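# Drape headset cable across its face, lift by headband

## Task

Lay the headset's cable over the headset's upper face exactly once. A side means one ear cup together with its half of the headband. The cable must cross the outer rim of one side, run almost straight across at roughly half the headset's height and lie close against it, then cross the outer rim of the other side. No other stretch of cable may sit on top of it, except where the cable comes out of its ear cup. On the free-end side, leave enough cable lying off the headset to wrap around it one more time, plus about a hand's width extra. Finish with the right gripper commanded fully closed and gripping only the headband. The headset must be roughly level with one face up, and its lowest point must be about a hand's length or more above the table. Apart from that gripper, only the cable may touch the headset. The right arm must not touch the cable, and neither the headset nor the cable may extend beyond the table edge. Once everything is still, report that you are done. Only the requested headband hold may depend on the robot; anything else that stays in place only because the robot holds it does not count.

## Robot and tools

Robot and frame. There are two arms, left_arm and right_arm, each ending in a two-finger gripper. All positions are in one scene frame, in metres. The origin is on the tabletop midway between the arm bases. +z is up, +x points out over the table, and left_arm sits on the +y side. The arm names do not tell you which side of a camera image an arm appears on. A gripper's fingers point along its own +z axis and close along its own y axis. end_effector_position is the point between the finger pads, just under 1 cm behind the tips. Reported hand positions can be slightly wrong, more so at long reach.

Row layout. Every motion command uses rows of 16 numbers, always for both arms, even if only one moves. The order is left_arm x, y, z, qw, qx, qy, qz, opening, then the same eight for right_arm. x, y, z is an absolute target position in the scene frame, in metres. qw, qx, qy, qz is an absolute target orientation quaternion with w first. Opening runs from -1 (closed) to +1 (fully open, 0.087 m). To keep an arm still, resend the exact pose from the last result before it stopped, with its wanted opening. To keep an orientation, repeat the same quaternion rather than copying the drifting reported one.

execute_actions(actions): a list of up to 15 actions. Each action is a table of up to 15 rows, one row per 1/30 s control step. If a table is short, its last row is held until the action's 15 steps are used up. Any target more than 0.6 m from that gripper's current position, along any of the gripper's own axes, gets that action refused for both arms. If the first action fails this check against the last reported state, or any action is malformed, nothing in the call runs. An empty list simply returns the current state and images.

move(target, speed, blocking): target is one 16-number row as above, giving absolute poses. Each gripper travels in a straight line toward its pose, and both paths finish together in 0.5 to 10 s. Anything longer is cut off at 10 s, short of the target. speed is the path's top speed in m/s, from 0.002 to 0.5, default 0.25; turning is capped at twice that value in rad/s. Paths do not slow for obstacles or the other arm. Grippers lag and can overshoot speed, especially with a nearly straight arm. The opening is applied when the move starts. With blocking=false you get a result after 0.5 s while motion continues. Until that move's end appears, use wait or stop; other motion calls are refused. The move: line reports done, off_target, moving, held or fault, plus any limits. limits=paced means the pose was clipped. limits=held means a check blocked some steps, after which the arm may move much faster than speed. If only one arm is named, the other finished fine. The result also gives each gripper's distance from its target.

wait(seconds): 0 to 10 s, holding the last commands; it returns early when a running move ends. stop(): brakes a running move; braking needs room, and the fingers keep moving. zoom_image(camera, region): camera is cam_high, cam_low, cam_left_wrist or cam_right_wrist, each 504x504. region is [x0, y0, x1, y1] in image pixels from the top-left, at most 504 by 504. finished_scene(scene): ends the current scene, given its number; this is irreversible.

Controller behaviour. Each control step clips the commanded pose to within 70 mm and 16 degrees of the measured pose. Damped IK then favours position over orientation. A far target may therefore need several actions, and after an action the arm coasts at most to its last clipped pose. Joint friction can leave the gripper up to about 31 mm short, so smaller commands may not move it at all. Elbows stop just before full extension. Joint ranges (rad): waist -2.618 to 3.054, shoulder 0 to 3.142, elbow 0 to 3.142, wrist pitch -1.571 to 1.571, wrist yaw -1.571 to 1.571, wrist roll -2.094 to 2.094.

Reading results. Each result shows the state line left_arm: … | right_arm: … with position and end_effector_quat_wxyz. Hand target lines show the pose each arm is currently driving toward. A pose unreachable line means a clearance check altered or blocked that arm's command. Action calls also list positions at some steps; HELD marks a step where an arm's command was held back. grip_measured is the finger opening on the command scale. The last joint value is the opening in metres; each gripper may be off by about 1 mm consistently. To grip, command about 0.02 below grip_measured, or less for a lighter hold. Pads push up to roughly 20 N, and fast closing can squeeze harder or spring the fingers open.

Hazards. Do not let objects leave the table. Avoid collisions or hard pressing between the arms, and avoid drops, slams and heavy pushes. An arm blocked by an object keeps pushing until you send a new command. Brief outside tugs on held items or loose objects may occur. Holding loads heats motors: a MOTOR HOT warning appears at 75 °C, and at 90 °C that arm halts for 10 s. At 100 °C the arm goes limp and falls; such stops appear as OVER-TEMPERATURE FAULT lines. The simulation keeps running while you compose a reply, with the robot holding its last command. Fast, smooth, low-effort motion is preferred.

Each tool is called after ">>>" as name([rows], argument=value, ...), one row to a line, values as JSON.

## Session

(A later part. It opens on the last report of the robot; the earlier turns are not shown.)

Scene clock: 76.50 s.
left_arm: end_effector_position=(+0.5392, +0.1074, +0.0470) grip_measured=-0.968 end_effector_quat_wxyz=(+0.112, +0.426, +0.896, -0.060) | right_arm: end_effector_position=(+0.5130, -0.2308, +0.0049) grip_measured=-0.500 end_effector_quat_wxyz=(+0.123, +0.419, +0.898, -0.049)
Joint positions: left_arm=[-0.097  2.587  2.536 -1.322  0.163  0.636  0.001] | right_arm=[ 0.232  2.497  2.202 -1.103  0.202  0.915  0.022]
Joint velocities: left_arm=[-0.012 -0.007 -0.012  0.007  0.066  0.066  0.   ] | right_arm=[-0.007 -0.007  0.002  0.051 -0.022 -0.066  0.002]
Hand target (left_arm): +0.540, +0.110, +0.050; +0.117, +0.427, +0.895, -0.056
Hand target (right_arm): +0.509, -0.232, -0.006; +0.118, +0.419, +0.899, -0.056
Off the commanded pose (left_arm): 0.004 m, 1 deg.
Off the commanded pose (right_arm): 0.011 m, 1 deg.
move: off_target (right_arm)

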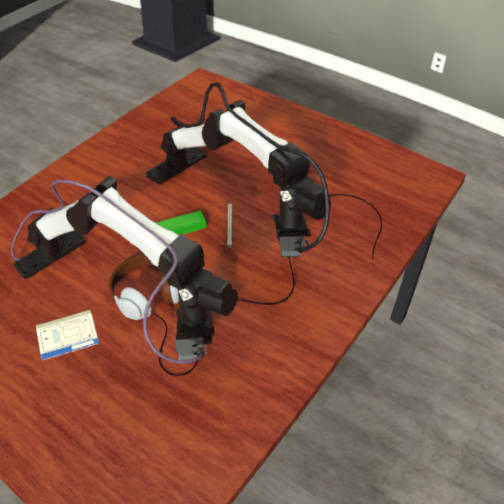

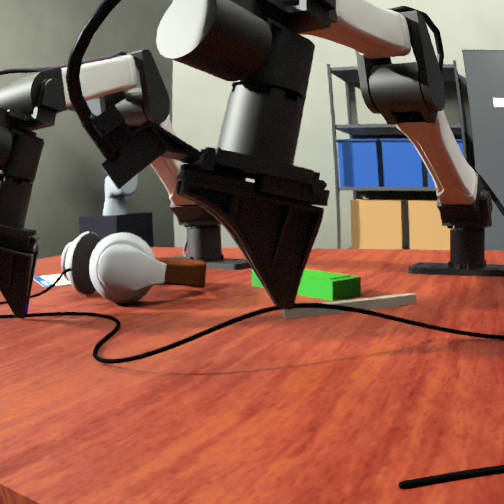

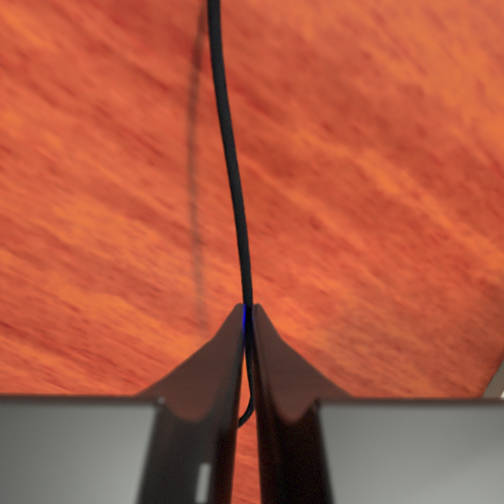

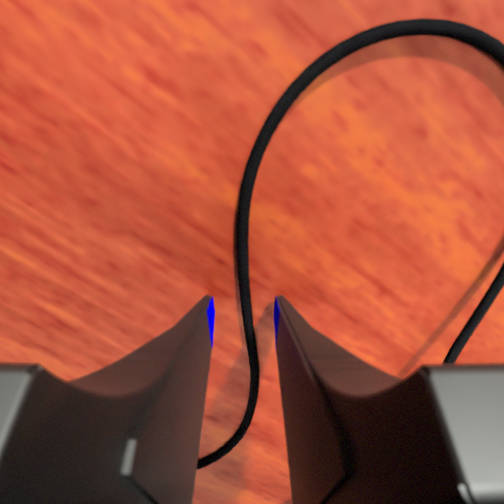

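>>> execute_actions([
  [[0.54,0.11,0.05,0.1178,0.4268,0.8948,-0.0562,-0.99, 0.511,-0.232,-0.008,0.1183,0.4190,0.8985,-0.0552,-0.58],[0.54,0.11,0.05,0.1178,0.4268,0.8948,-0.0562,-0.99, 0.511,-0.232,-0.008,0.1183,0.4190,0.8985,-0.0552,-0.65],[0.54,0.11,0.05,0.1178,0.4268,0.8948,-0.0562,-0.99, 0.511,-0.232,-0.008,0.1183,0.4190,0.8985,-0.0552,-0.71],[0.54,0.11,0.05,0.1178,0.4268,0.8948,-0.0562,-0.99, 0.511,-0.232,-0.008,0.1183,0.4190,0.8985,-0.0552,-0.77],[0.54,0.11,0.05,0.1178,0.4268,0.8948,-0.0562,-0.99, 0.511,-0.232,-0.008,0.1183,0.4190,0.8985,-0.0552,-0.82],[0.54,0.11,0.05,0.1178,0.4268,0.8948,-0.0562,-0.99, 0.511,-0.232,-0.008,0.1183,0.4190,0.8985,-0.0552,-0.86],[0.54,0.11,0.05,0.1178,0.4268,0.8948,-0.0562,-0.99, 0.511,-0.232,-0.008,0.1183,0.4190,0.8985,-0.0552,-0.89],[0.54,0.11,0.05,0.1178,0.4268,0.8948,-0.0562,-0.99, 0.511,-0.232,-0.008,0.1183,0.4190,0.8985,-0.0552,-0.91],[0.54,0.11,0.05,0.1178,0.4268,0.8948,-0.0562,-0.99, 0.511,-0.232,-0.008,0.1183,0.4190,0.8985,-0.0552,-0.925],[0.54,0.11,0.05,0.1178,0.4268,0.8948,-0.0562,-0.99, 0.511,-0.232,-0.008,0.1183,0.4190,0.8985,-0.0552,-0.94],[0.54,0.11,0.05,0.1178,0.4268,0.8948,-0.0562,-0.99, 0.511,-0.232,-0.008,0.1183,0.4190,0.8985,-0.0552,-0.95],[0.54,0.11,0.05,0.1178,0.4268,0.8948,-0.0562,-0.99, 0.511,-0.232,-0.008,0.1183,0.4190,0.8985,-0.0552,-0.96],[0.54,0.11,0.05,0.1178,0.4268,0.8948,-0.0562,-0.99, 0.511,-0.232,-0.008,0.1183,0.4190,0.8985,-0.0552,-0.97]],
])

Scene clock: 82.40 s.
left_arm: end_effector_position=(+0.5392, +0.1074, +0.0470) grip_measured=-0.968 end_effector_quat_wxyz=(+0.112, +0.426, +0.896, -0.060) | right_arm: end_effector_position=(+0.5139, -0.2308, +0.0049) grip_measured=-0.955 end_effector_quat_wxyz=(+0.124, +0.419, +0.898, -0.048)
Joint positions: left_arm=[-0.097  2.587  2.536 -1.322  0.163  0.636  0.001] | right_arm=[ 0.232  2.497  2.202 -1.099  0.202  0.915  0.002]
Joint velocities: left_arm=[-0.002 -0.002 -0.012  0.022  0.051  0.007 -0.002] | right_arm=[ 0.007 -0.007  0.012 -0.022 -0.037 -0.007  0.   ]
Hand target (left_arm): +0.540, +0.110, +0.050; +0.117, +0.427, +0.895, -0.056
Hand target (right_arm): +0.510, -0.232, -0.008; +0.118, +0.419, +0.899, -0.055
Off the commanded pose (left_arm): 0.004 m, 1 deg.
Off the commanded pose (right_arm): 0.013 m, 1 deg.
Step readings (end_effector_position):
0: left_arm (+0.5392, +0.1074, +0.0470) | right_arm (+0.5131, -0.2308, +0.0049)
1: left_arm (+0.5392, +0.1074, +0.0470) | right_arm (+0.5131, -0.2308, +0.0049)
2: left_arm (+0.5392, +0.1074, +0.0470) | right_arm (+0.5132, -0.2309, +0.0049)
4: left_arm (+0.5392, +0.1074, +0.0470) | right_arm (+0.5134, -0.2309, +0.0049)
8: left_arm (+0.5392, +0.1074, +0.0470) | right_arm (+0.5138, -0.2309, +0.0049)
15: end_effector_position above

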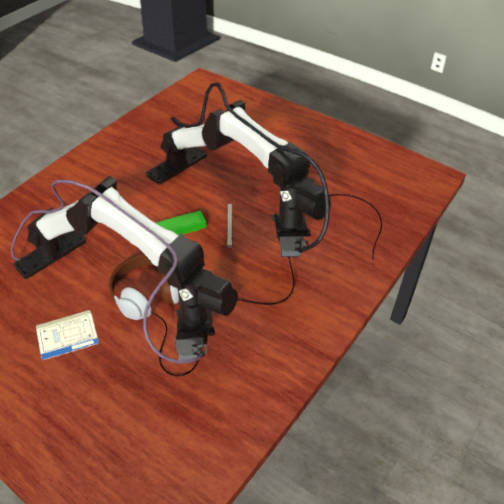

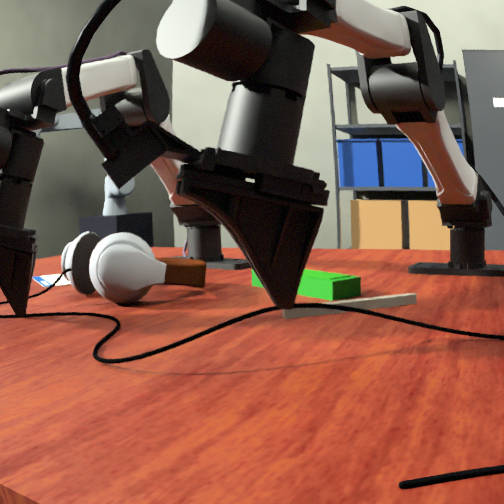

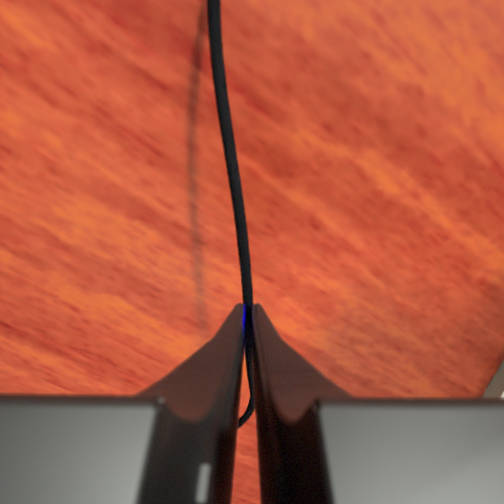

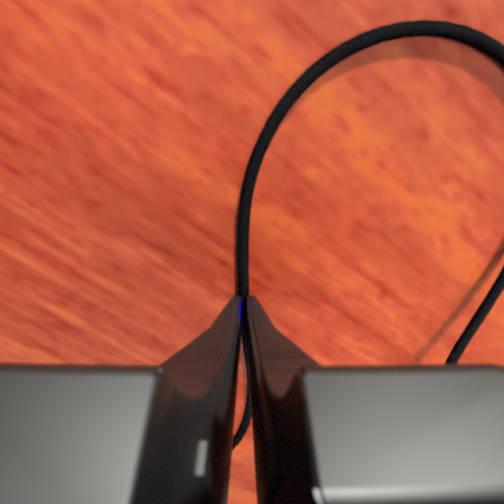

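>>> move(target=[0.53,0.08,0.14,0.0923,0.7010,0.7010,0.0923,-0.99, 0.46,-0.33,0.14,0.0923,0.7010,0.7010,0.0923,-0.98], speed=0.12)

Scene clock: 86.37 s.
left_arm: end_effector_position=(+0.5355, +0.0798, +0.1314) grip_measured=-0.968 end_effector_quat_wxyz=(+0.099, +0.695, +0.706, +0.090) | right_arm: end_effector_position=(+0.4707, -0.3286, +0.1393) grip_measured=-0.955 end_effector_quat_wxyz=(+0.103, +0.693, +0.707, +0.096)
Joint positions: left_arm=[-0.266  2.544  2.76  -1.536 -0.094  1.162  0.001] | right_arm=[-0.092  2.111  2.029 -1.214 -0.067  1.294  0.002]
Joint velocities: left_arm=[ 0.002 -0.002 -0.017 -0.051  0.022 -0.007 -0.001] | right_arm=[ 0.007 -0.017 -0.002 -0.081  0.037  0.066 -0.   ]
Hand target (left_arm): +0.531, +0.079, +0.140; +0.096, +0.702, +0.700, +0.094
Hand target (right_arm): +0.463, -0.329, +0.141; +0.091, +0.701, +0.701, +0.096
Off the commanded pose (left_arm): 0.010 m, 1 deg.
Off the commanded pose (right_arm): 0.011 m, 2 deg.
joint sent to its limit (left arm) — the command would take joint 4 (wrist pitch) past its lower limit, so that joint was sent only as far as its limit.
move: off_target (right_arm)

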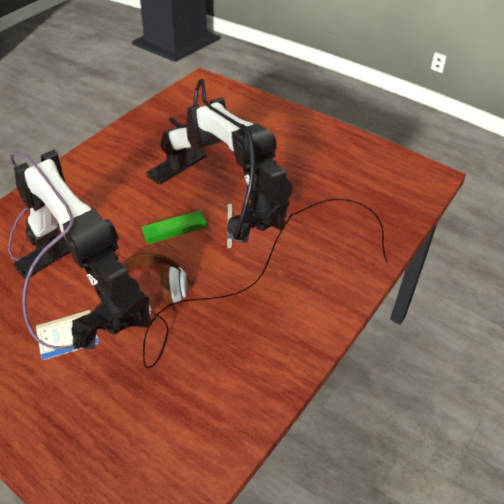

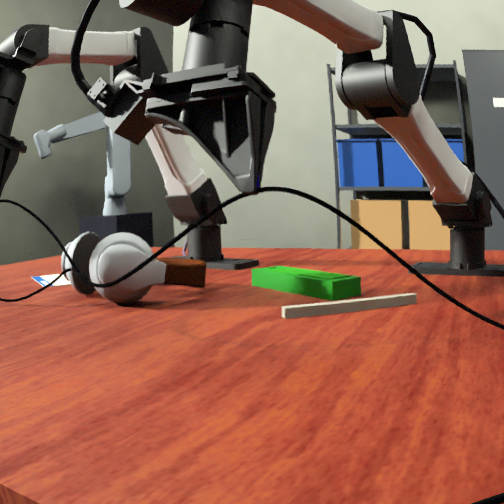

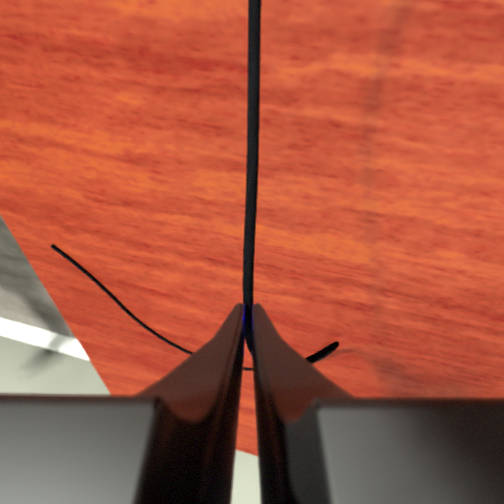

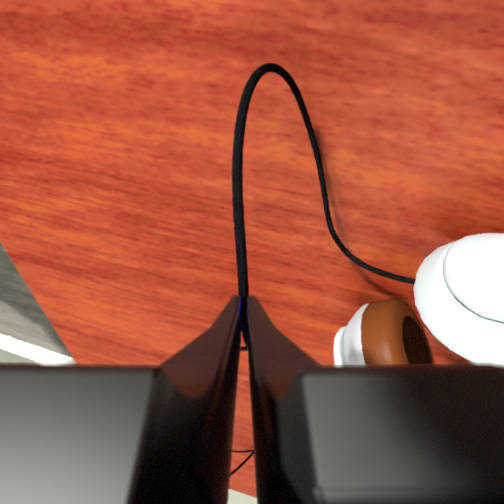

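>>> move(target=[0.535,0.045,0.16,0.0923,0.7010,0.7010,0.0923,-0.99, 0.40,-0.40,0.16,0.0923,0.7010,0.7010,0.0923,-0.98], speed=0.1)

Scene clock: 88.57 s.
left_arm: end_effector_position=(+0.5343, +0.0464, +0.1562) grip_measured=-0.968 end_effector_quat_wxyz=(+0.140, +0.705, +0.687, +0.108) | right_arm: end_effector_position=(+0.4105, -0.4014, +0.1616) grip_measured=-0.955 end_effector_quat_wxyz=(+0.103, +0.702, +0.698, +0.097)
Joint positions: left_arm=[-0.331  2.547  2.852 -1.538 -0.112  1.146  0.001] | right_arm=[-0.312  1.99   1.939 -1.263 -0.122  1.106  0.002]
Joint velocities: left_arm=[-0.002  0.002 -0.007 -0.037 -0.007 -0.037 -0.   ] | right_arm=[-0.007  0.002  0.012  0.022 -0.037  0.007 -0.   ]
Hand target (left_arm): +0.535, +0.045, +0.160; +0.143, +0.703, +0.687, +0.115
Hand target (right_arm): +0.401, -0.400, +0.161; +0.092, +0.701, +0.700, +0.095
Off the commanded pose (left_arm): 0.004 m, 6 deg.
Off the commanded pose (right_arm): 0.011 m, 1 deg.
elbow stopped short (left arm): the move would have taken joint 3 (elbow) straighter than the controller allows; a more bent joint 3 avoids this.
move: off_target (left_arm, right_arm)

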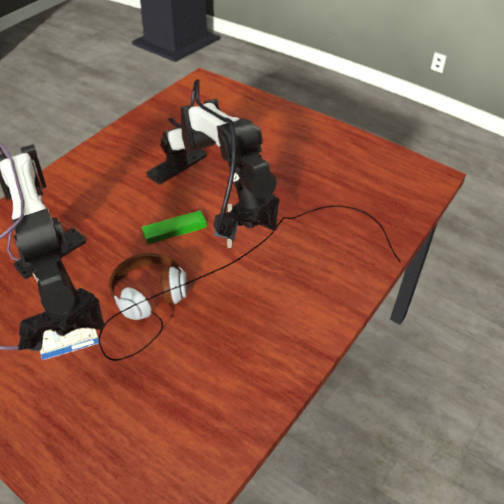

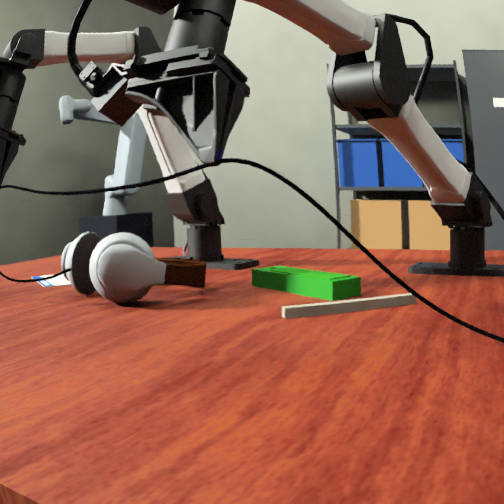

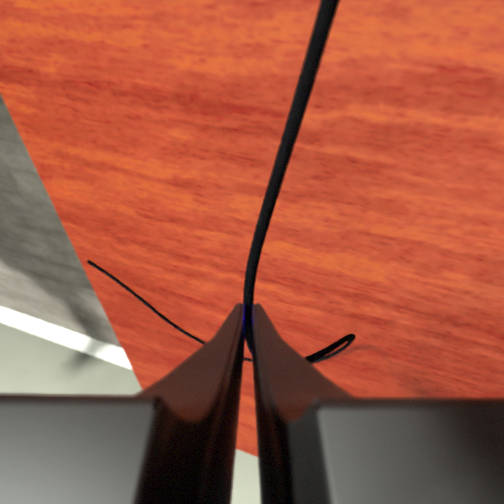

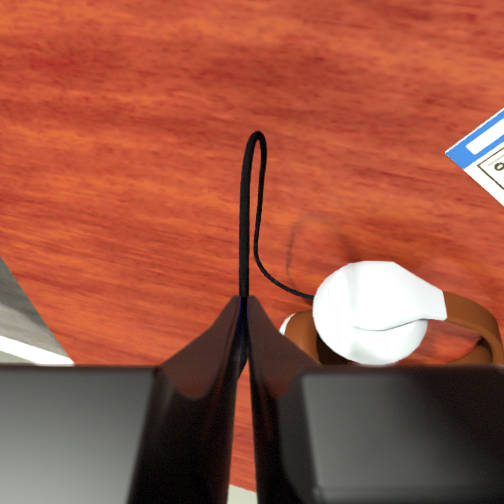

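>>> move(target=[0.474,0.070,0.16,0.0839,0.6373,0.7594,0.1000,-0.99, 0.2415,-0.333,0.16,0,0.8434,0.5373,0,-0.98], speed=0.1)

Scene clock: 92.33 s.
left_arm: end_effector_position=(+0.4762, +0.0705, +0.1572) grip_measured=-0.968 end_effector_quat_wxyz=(+0.081, +0.637, +0.761, +0.093) | right_arm: end_effector_position=(+0.2524, -0.3342, +0.1656) grip_measured=-0.955 end_effector_quat_wxyz=(+0.009, +0.839, +0.543, +0.014)
Joint positions: left_arm=[-0.344  2.303  2.43  -1.498 -0.146  0.926  0.001] | right_arm=[-0.312  1.471  1.383 -1.453 -0.015  1.508  0.002]
Joint velocities: left_arm=[-0.002  0.012 -0.022 -0.037 -0.022 -0.095 -0.001] | right_arm=[ 0.002  0.002 -0.017  0.022  0.051  0.051  0.001]
Hand target (left_arm): +0.474, +0.069, +0.160; +0.083, +0.637, +0.760, +0.099
Hand target (right_arm): +0.242, -0.332, +0.162; -0.000, +0.844, +0.537, +0.001
Off the commanded pose (left_arm): 0.004 m, 1 deg.
Off the commanded pose (right_arm): 0.012 m, 2 deg.
move: off_target (right_arm)

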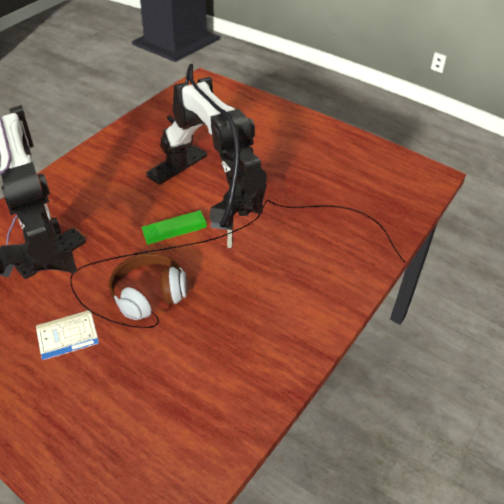

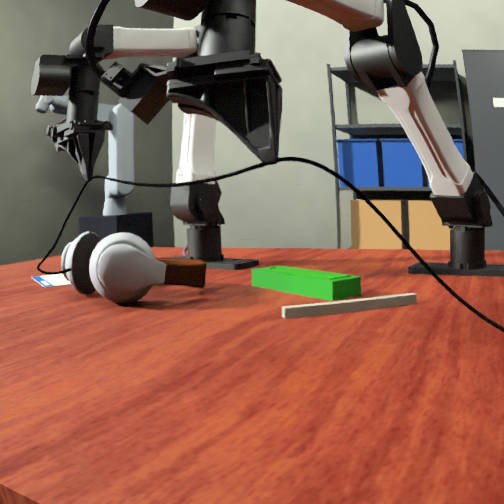

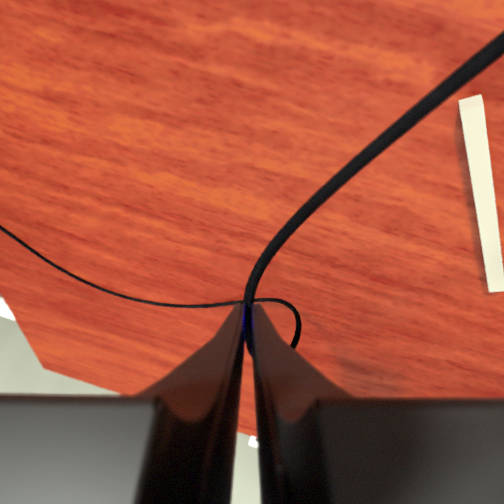

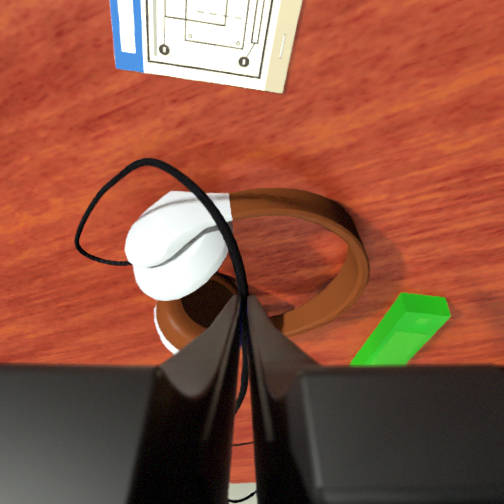

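>>> move(target=[0.474,0.070,0.035,0.0839,0.6373,0.7594,0.1000,-0.99, 0.2415,-0.333,0.03,0,0.8434,0.5373,0,-0.98], speed=0.08)

Scene clock: 95.50 s.
left_arm: end_effector_position=(+0.4741, +0.0716, +0.0359) grip_measured=-0.968 end_effector_quat_wxyz=(+0.081, +0.637, +0.761, +0.093) | right_arm: end_effector_position=(+0.2414, -0.3286, +0.0381) grip_measured=-0.955 end_effector_quat_wxyz=(-0.000, +0.840, +0.542, +0.008)
Joint positions: left_arm=[-0.344  2.227  1.811 -0.955 -0.146  0.924  0.001] | right_arm=[-0.312  1.497  0.893 -0.96  -0.014  1.51   0.002]
Joint velocities: left_arm=[-0.002  0.002 -0.007  0.007  0.081 -0.007 -0.   ] | right_arm=[ 0.007 -0.007 -0.012  0.022  0.022  0.066 -0.001]
Hand target (left_arm): +0.473, +0.071, +0.035; +0.084, +0.637, +0.760, +0.100
Hand target (right_arm): +0.238, -0.331, +0.031; -0.000, +0.843, +0.537, +0.000
Off the commanded pose (left_arm): 0.002 m, 1 deg.
Off the commanded pose (right_arm): 0.009 m, 1 deg.
move: done

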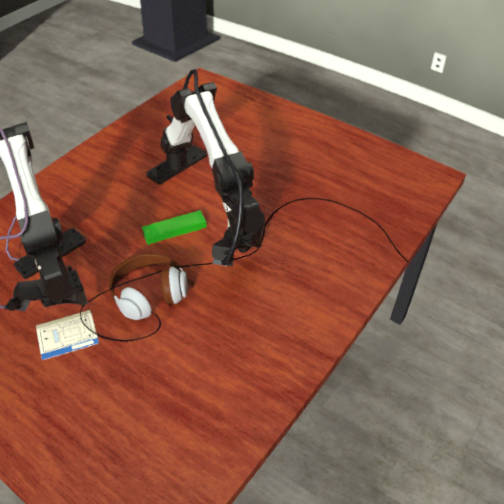

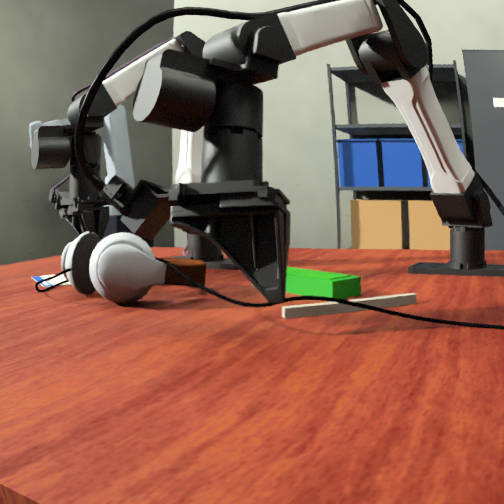

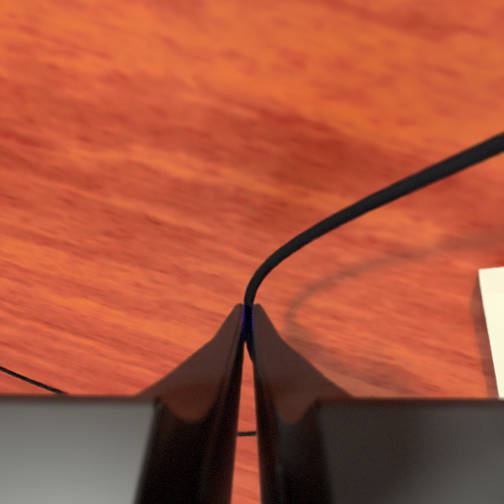

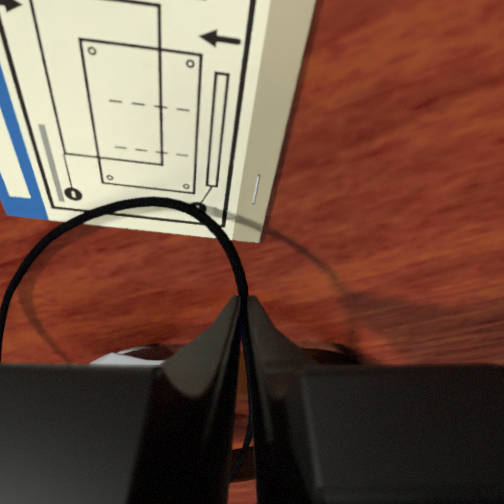

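>>> zoom_image(camera="cam_high", region=[60, 220, 260, 360])

>>> zoom_image(camera="cam_high", region=[330, 190, 450, 300])

Region (60, 220, 260, 360) of cam_high's 504x504 image, scaled by 2.520, with more detail than that image has; it fills the top 353 rows of this view, and the rest is white.

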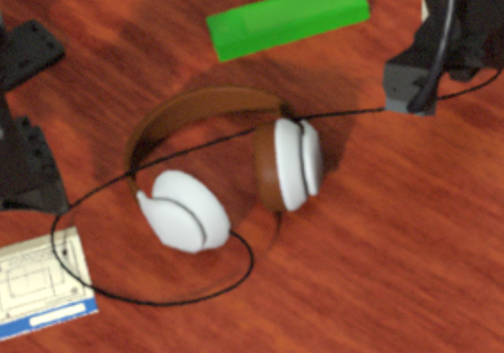

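Region (330, 190, 450, 300) of cam_high's 504x504 image, scaled by 4.200, with more detail than that image has; it fills the top 462 rows of this view, and the rest is white.

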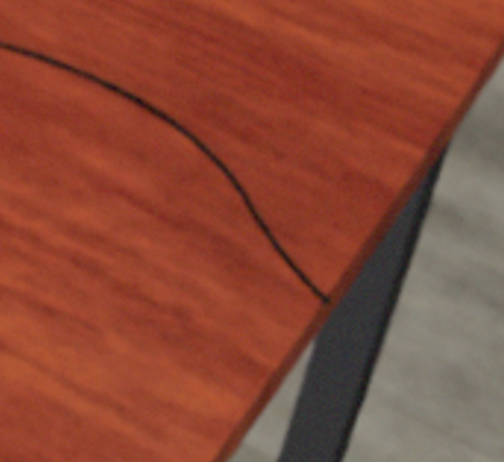

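>>> execute_actions([
  [[0.474,0.070,0.025,0.0839,0.6373,0.7594,0.1000,-0.99, 0.2415,-0.331,0.018,0,0.8434,0.5373,0,-0.98]],
  [[0.474,0.070,0.025,0.0839,0.6373,0.7594,0.1000,-0.95, 0.2415,-0.331,0.018,0,0.8434,0.5373,0,-0.94],[0.474,0.070,0.025,0.0839,0.6373,0.7594,0.1000,-0.92, 0.2415,-0.331,0.018,0,0.8434,0.5373,0,-0.91],[0.474,0.070,0.025,0.0839,0.6373,0.7594,0.1000,-0.88, 0.2415,-0.331,0.018,0,0.8434,0.5373,0,-0.87],[0.474,0.070,0.025,0.0839,0.6373,0.7594,0.1000,-0.82, 0.2415,-0.331,0.018,0,0.8434,0.5373,0,-0.82],[0.474,0.070,0.025,0.0839,0.6373,0.7594,0.1000,-0.75, 0.2415,-0.331,0.018,0,0.8434,0.5373,0,-0.75],[0.474,0.070,0.025,0.0839,0.6373,0.7594,0.1000,-0.65, 0.2415,-0.331,0.018,0,0.8434,0.5373,0,-0.65],[0.474,0.070,0.025,0.0839,0.6373,0.7594,0.1000,-0.5, 0.2415,-0.331,0.018,0,0.8434,0.5373,0,-0.5]],
])

Scene clock: 98.03 s.
left_arm: end_effector_position=(+0.4769, +0.0713, +0.0317) grip_measured=-0.500 end_effector_quat_wxyz=(+0.088, +0.635, +0.761, +0.097) | right_arm: end_effector_position=(+0.2440, -0.3311, +0.0257) grip_measured=-0.500 end_effector_quat_wxyz=(+0.003, +0.841, +0.541, +0.006)
Joint positions: left_arm=[-0.344  2.227  1.791 -0.92  -0.152  0.924  0.022] | right_arm=[-0.312  1.526  0.868 -0.902 -0.008  1.513  0.022]
Joint velocities: left_arm=[-0.012 -0.012  0.017  0.022 -0.022  0.007  0.001] | right_arm=[ 0.007 -0.007  0.012  0.022  0.007  0.095  0.   ]
Hand target (left_arm): +0.474, +0.070, +0.025; +0.084, +0.637, +0.759, +0.100
Hand target (right_arm): +0.241, -0.331, +0.018; +0.000, +0.843, +0.537, -0.000
Off the commanded pose (left_arm): 0.007 m, 1 deg.
Off the commanded pose (right_arm): 0.008 m, 1 deg.
Step readings (end_effector_position; steps 1 to 15: 1st action; 16 to 30: 2nd action):
0: left_arm (+0.4743, +0.0715, +0.0359) | right_arm (+0.2417, -0.3288, +0.0381)
1: left_arm (+0.4746, +0.0714, +0.0351) | right_arm (+0.2421, -0.3290, +0.0369)
2: left_arm (+0.4749, +0.0712, +0.0341) | right_arm (+0.2425, -0.3292, +0.0347)
4: left_arm (+0.4742, +0.0716, +0.0319) | right_arm (+0.2412, -0.3285, +0.0296)
8: left_arm (+0.4745, +0.0714, +0.0311) | right_arm (+0.2412, -0.3280, +0.0261)
15: left_arm (+0.4757, +0.0708, +0.0312) | right_arm (+0.2433, -0.3288, +0.0261)
16: left_arm (+0.4758, +0.0707, +0.0313) | right_arm (+0.2434, -0.3289, +0.0261)
17: left_arm (+0.4758, +0.0707, +0.0313) | right_arm (+0.2435, -0.3290, +0.0261)
19: left_arm (+0.4761, +0.0710, +0.0314) | right_arm (+0.2438, -0.3297, +0.0259)
23: left_arm (+0.4766, +0.0712, +0.0316) | right_arm (+0.2440, -0.3306, +0.0258)
30: end_effector_position above

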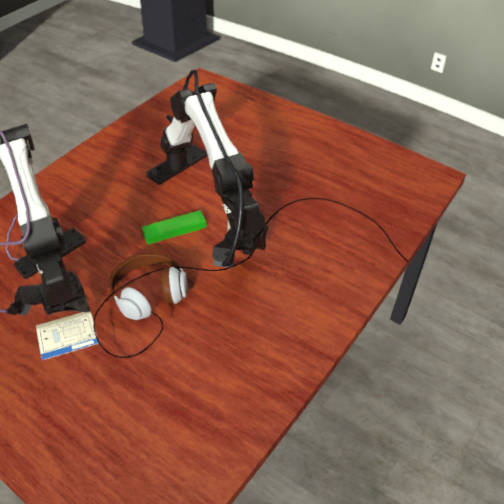

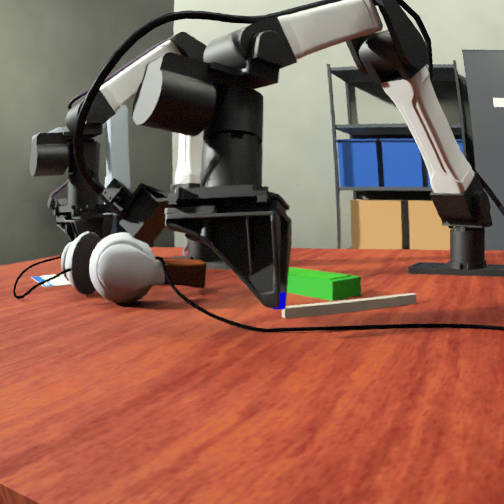

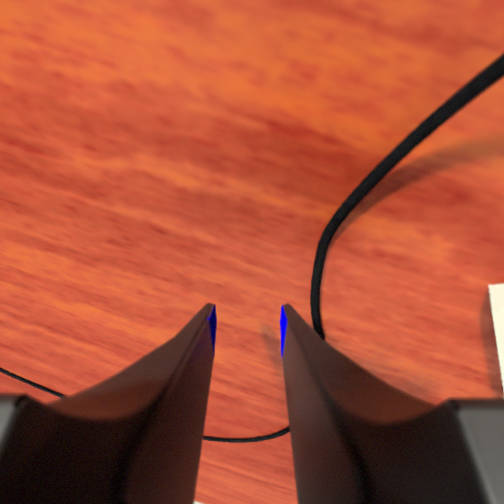

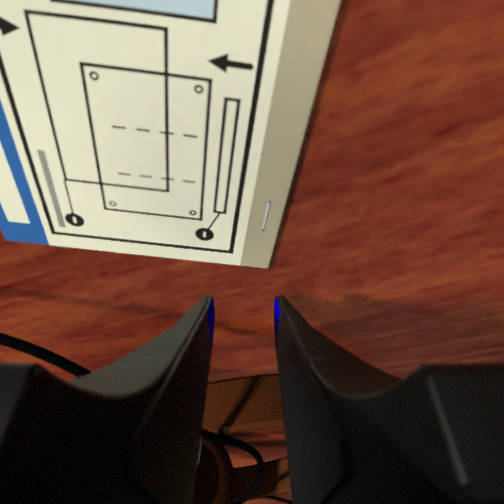

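>>> zoom_image(camera="cam_high", region=[60, 230, 240, 370])

Region (60, 230, 240, 370) of cam_high's 504x504 image, scaled by 2.800, with more detail than that image has.

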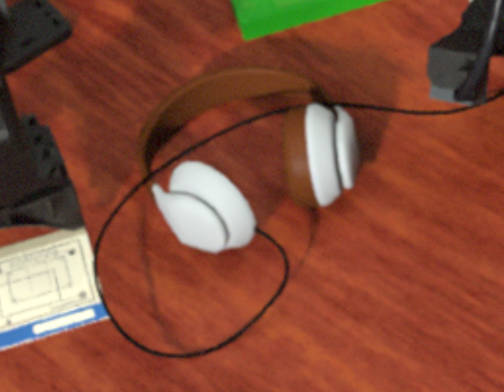

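>>> move(target=[0.49,0.16,0.10,0.12,0.30,0.94,0.05,-0.3, 0.235,-0.30,0.13,0.13,0.2588,0.955,-0.03,-0.2], speed=0.3)

>>> move(target=[0.54,0.37,0.08,0.1721,-0.1285,0.9763,0.0227,-0.2, 0.247,-0.137,0.10,0.2968,-0.4579,0.8342,0.0795,-0.2], speed=0.3)

Scene clock: 102.17 s.
left_arm: end_effector_position=(+0.4914, +0.1583, +0.0904) grip_measured=-0.300 end_effector_quat_wxyz=(+0.118, +0.309, +0.942, +0.053) | right_arm: end_effector_position=(+0.2351, -0.3033, +0.1194) grip_measured=-0.200 end_effector_quat_wxyz=(+0.118, +0.269, +0.955, -0.033)
Joint positions: left_arm=[-0.091  2.201  2.012 -1.137 -0.085  0.413  0.031] | right_arm=[-0.027  1.324  1.093 -1.107  0.082  0.34   0.035]
Joint velocities: left_arm=[ 0.002 -0.002  0.007 -0.022 -0.007  0.022  0.001] | right_arm=[-0.002  0.002  0.012  0.007  0.022 -0.11   0.001]
Hand target (left_arm): +0.491, +0.161, +0.100; +0.122, +0.302, +0.944, +0.050
Hand target (right_arm): +0.237, -0.302, +0.129; +0.129, +0.258, +0.957, -0.034
Off the commanded pose (left_arm): 0.010 m, 1 deg.
Off the commanded pose (right_arm): 0.011 m, 2 deg.
move: off_target (right_arm)

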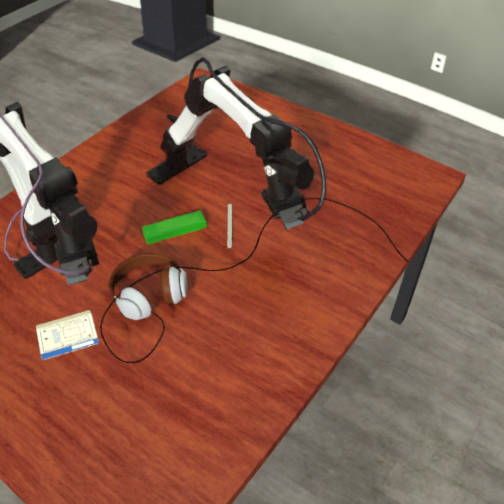

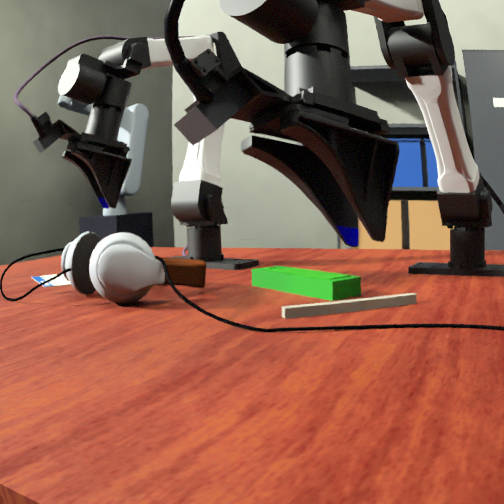

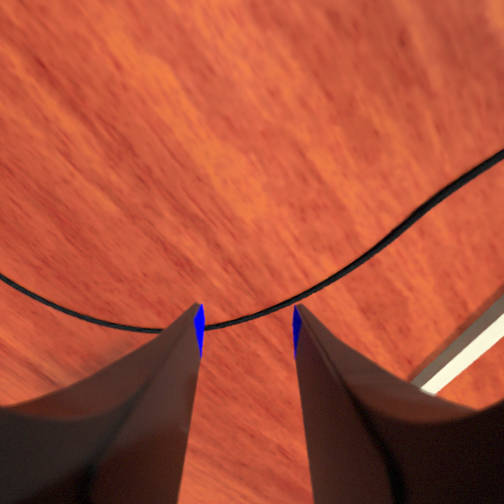

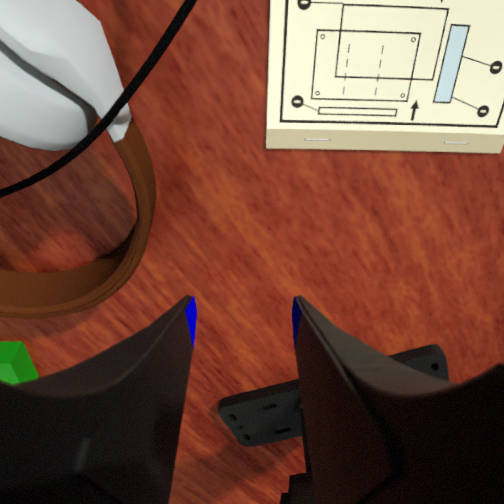

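Scene clock: 105.37 s.
left_arm: end_effector_position=(+0.5413, +0.3724, +0.0863) grip_measured=-0.200 end_effector_quat_wxyz=(+0.188, -0.122, +0.974, +0.029) | right_arm: end_effector_position=(+0.2483, -0.1427, +0.1044) grip_measured=-0.200 end_effector_quat_wxyz=(+0.292, -0.450, +0.841, +0.069)
Joint positions: left_arm=[ 0.416  2.382  2.293 -1.099 -0.001  0.027  0.035] | right_arm=[ 0.587  1.107  0.801 -0.678 -0.176 -0.516  0.035]
Joint velocities: left_arm=[ 0.002 -0.007 -0.002 -0.081  0.007 -0.007  0.   ] | right_arm=[-0.002 -0.027 -0.007  0.007 -0.007 -0.022 -0.001]
Hand target (left_arm): +0.538, +0.373, +0.080; +0.175, -0.128, +0.976, +0.024
Hand target (right_arm): +0.246, -0.139, +0.099; +0.292, -0.461, +0.834, +0.074
Off the commanded pose (left_arm): 0.007 m, 2 deg.
Off the commanded pose (right_arm): 0.007 m, 2 deg.
move: done

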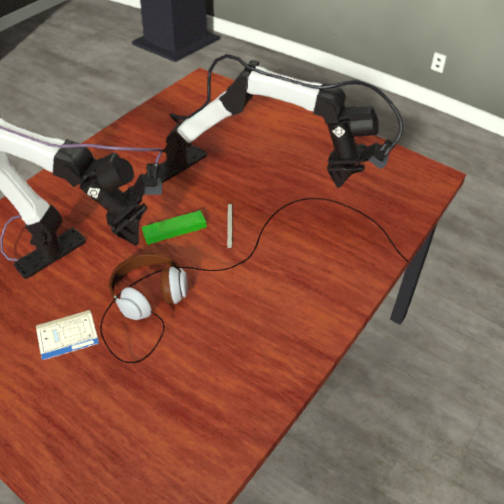

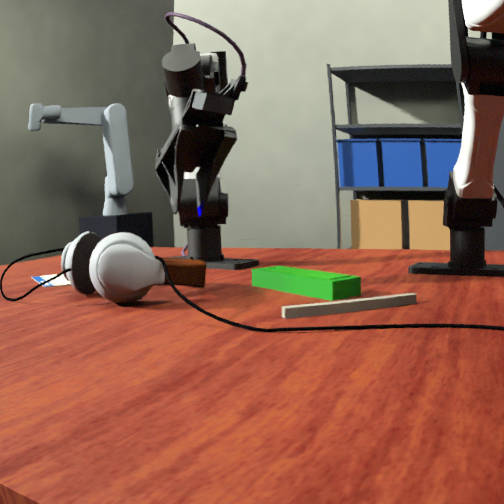

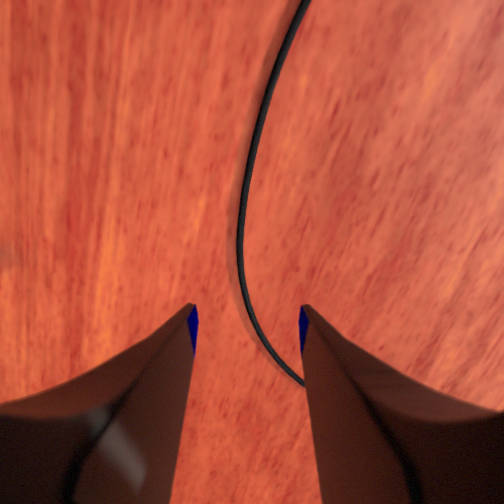

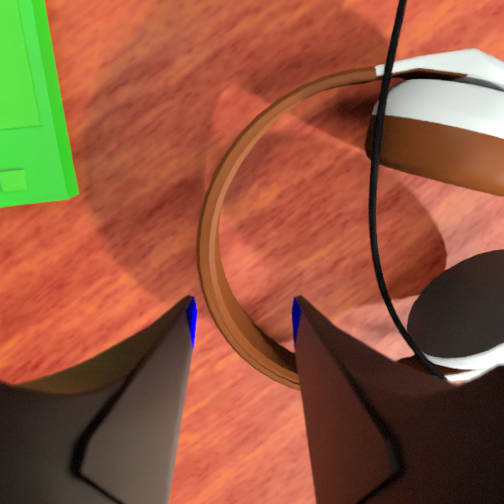

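>>> move(target=[0.541,0.374,0.005,0.1721,-0.1285,0.9763,0.0227,-0.4, 0.240,-0.141,0.045,0.2851,-0.4898,0.8169,0.1069,-0.2], speed=0.12)

Scene clock: 107.70 s.
left_arm: end_effector_position=(+0.5426, +0.3724, +0.0169) grip_measured=-0.400 end_effector_quat_wxyz=(+0.179, -0.123, +0.976, +0.027) | right_arm: end_effector_position=(+0.2381, -0.1393, +0.0522) grip_measured=-0.200 end_effector_quat_wxyz=(+0.287, -0.489, +0.817, +0.106)
Joint positions: left_arm=[ 0.416  2.406  2.064 -0.864  0.001  0.026  0.026] | right_arm=[ 0.549  1.134  0.608 -0.487 -0.293 -0.62   0.035]
Joint velocities: left_arm=[-0.007 -0.007  0.017 -0.007 -0.007  0.007 -0.   ] | right_arm=[ 0.002  0.007 -0.007  0.051  0.022  0.007  0.001]
Hand target (left_arm): +0.540, +0.374, +0.005; +0.172, -0.129, +0.976, +0.023
Hand target (right_arm): +0.238, -0.142, +0.046; +0.285, -0.489, +0.817, +0.107
Off the commanded pose (left_arm): 0.012 m, 1 deg.
Off the commanded pose (right_arm): 0.008 m, 0 deg.
move: off_target (left_arm)

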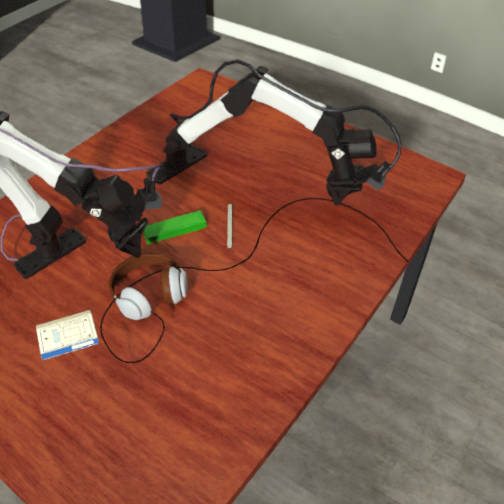

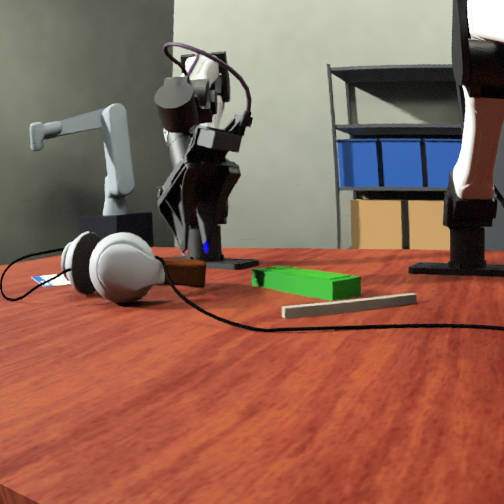

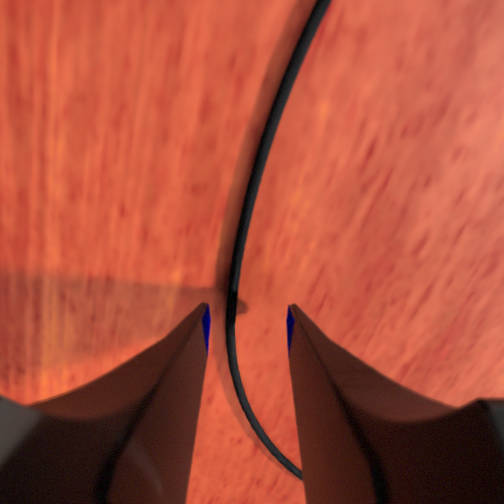

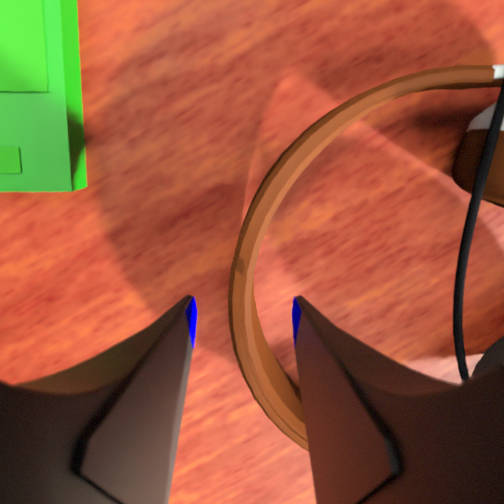

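>>> move(target=[0.540,0.380,-0.012,0.1721,-0.1285,0.9763,0.0227,-0.4, 0.244,-0.134,0.004,0.2851,-0.4898,0.8169,0.1069,-0.2], speed=0.06)

Scene clock: 109.50 s.
left_arm: end_effector_position=(+0.5449, +0.3769, +0.0080) grip_measured=-0.400 end_effector_quat_wxyz=(+0.187, -0.127, +0.974, +0.026) | right_arm: end_effector_position=(+0.2469, -0.1357, +0.0118) grip_measured=-0.200 end_effector_quat_wxyz=(+0.290, -0.490, +0.815, +0.106)
Joint positions: left_arm=[ 0.425  2.411  2.034 -0.815  0.007  0.026  0.026] | right_arm=[ 0.549  1.259  0.503 -0.251 -0.293 -0.621  0.035]
Joint velocities: left_arm=[ 0.007 -0.012 -0.002 -0.007  0.037  0.081  0.   ] | right_arm=[ 0.012 -0.007 -0.012 -0.037 -0.007 -0.037 -0.001]
Hand target (left_arm): +0.539, +0.380, -0.012; +0.172, -0.129, +0.976, +0.023
Hand target (right_arm): +0.242, -0.135, +0.005; +0.285, -0.490, +0.817, +0.107
Off the commanded pose (left_arm): 0.021 m, 2 deg.
Off the commanded pose (right_arm): 0.008 m, 1 deg.
move: off_target (left_arm)

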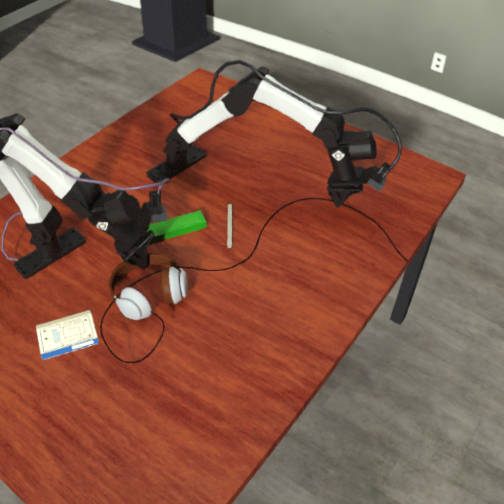

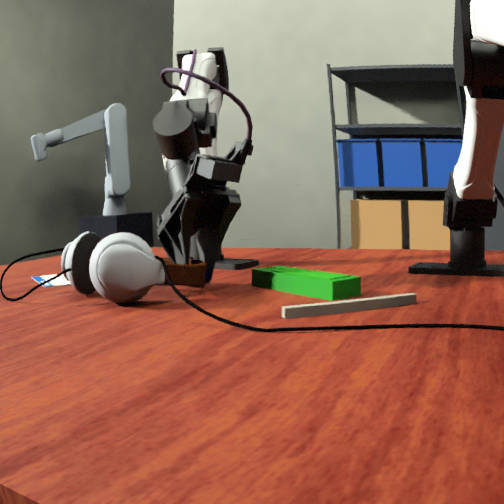

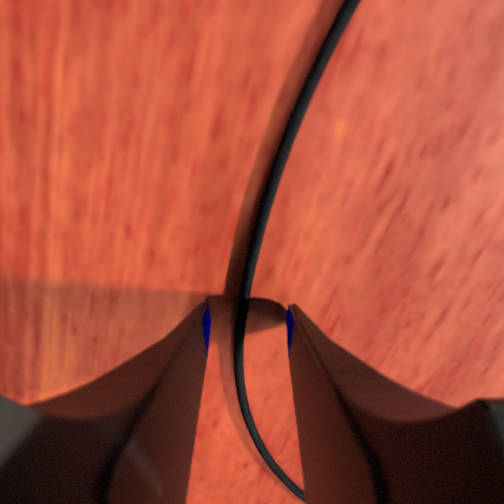

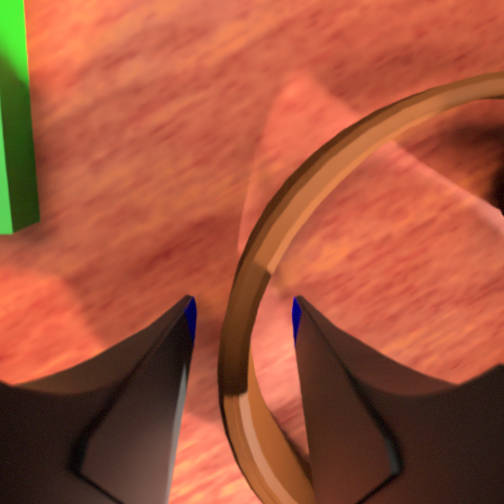

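>>> execute_actions(actions=[])

Scene clock: 111.10 s.
left_arm: end_effector_position=(+0.5449, +0.3769, +0.0080) grip_measured=-0.400 end_effector_quat_wxyz=(+0.187, -0.127, +0.974, +0.026) | right_arm: end_effector_position=(+0.2473, -0.1356, +0.0119) grip_measured=-0.200 end_effector_quat_wxyz=(+0.291, -0.490, +0.815, +0.105)
Joint positions: left_arm=[ 0.425  2.411  2.034 -0.815  0.007  0.026  0.026] | right_arm=[ 0.549  1.259  0.503 -0.249 -0.293 -0.621  0.035]
Joint velocities: left_arm=[-0.002 -0.012 -0.007 -0.037  0.007 -0.081 -0.001] | right_arm=[-0.007  0.007 -0.007  0.022  0.051 -0.051  0.001]
Hand target (left_arm): +0.539, +0.380, -0.012; +0.172, -0.129, +0.976, +0.023
Hand target (right_arm): +0.243, -0.135, +0.005; +0.285, -0.490, +0.817, +0.107
Off the commanded pose (left_arm): 0.021 m, 2 deg.
Off the commanded pose (right_arm): 0.009 m, 1 deg.

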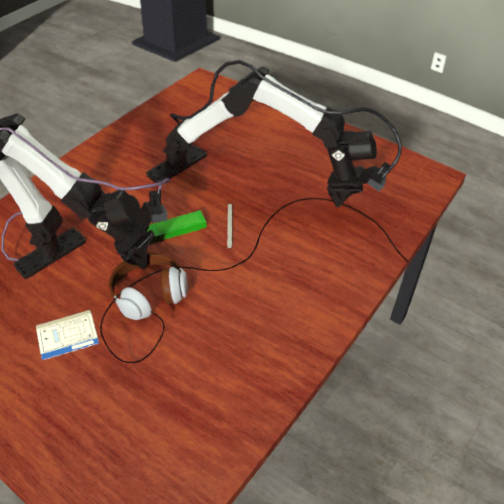

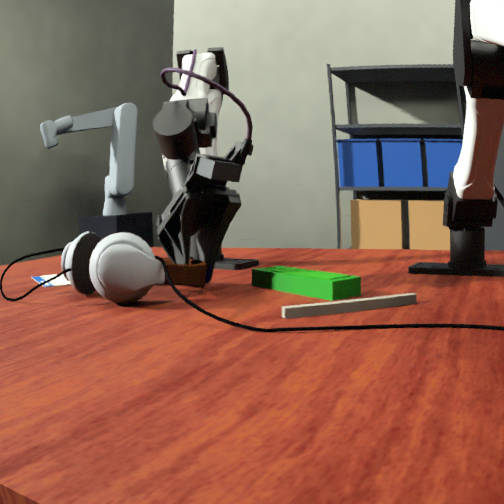

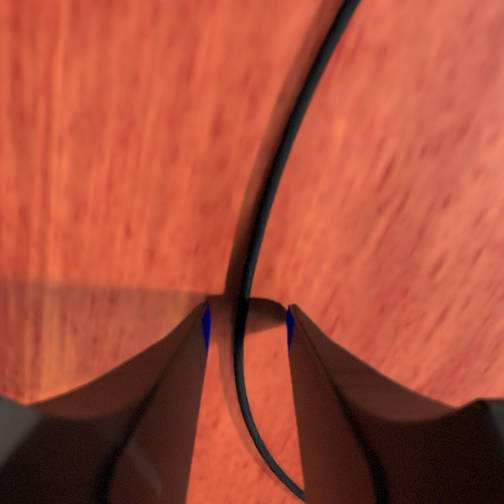

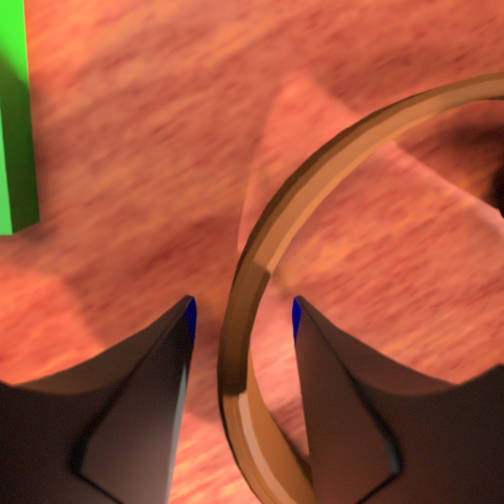

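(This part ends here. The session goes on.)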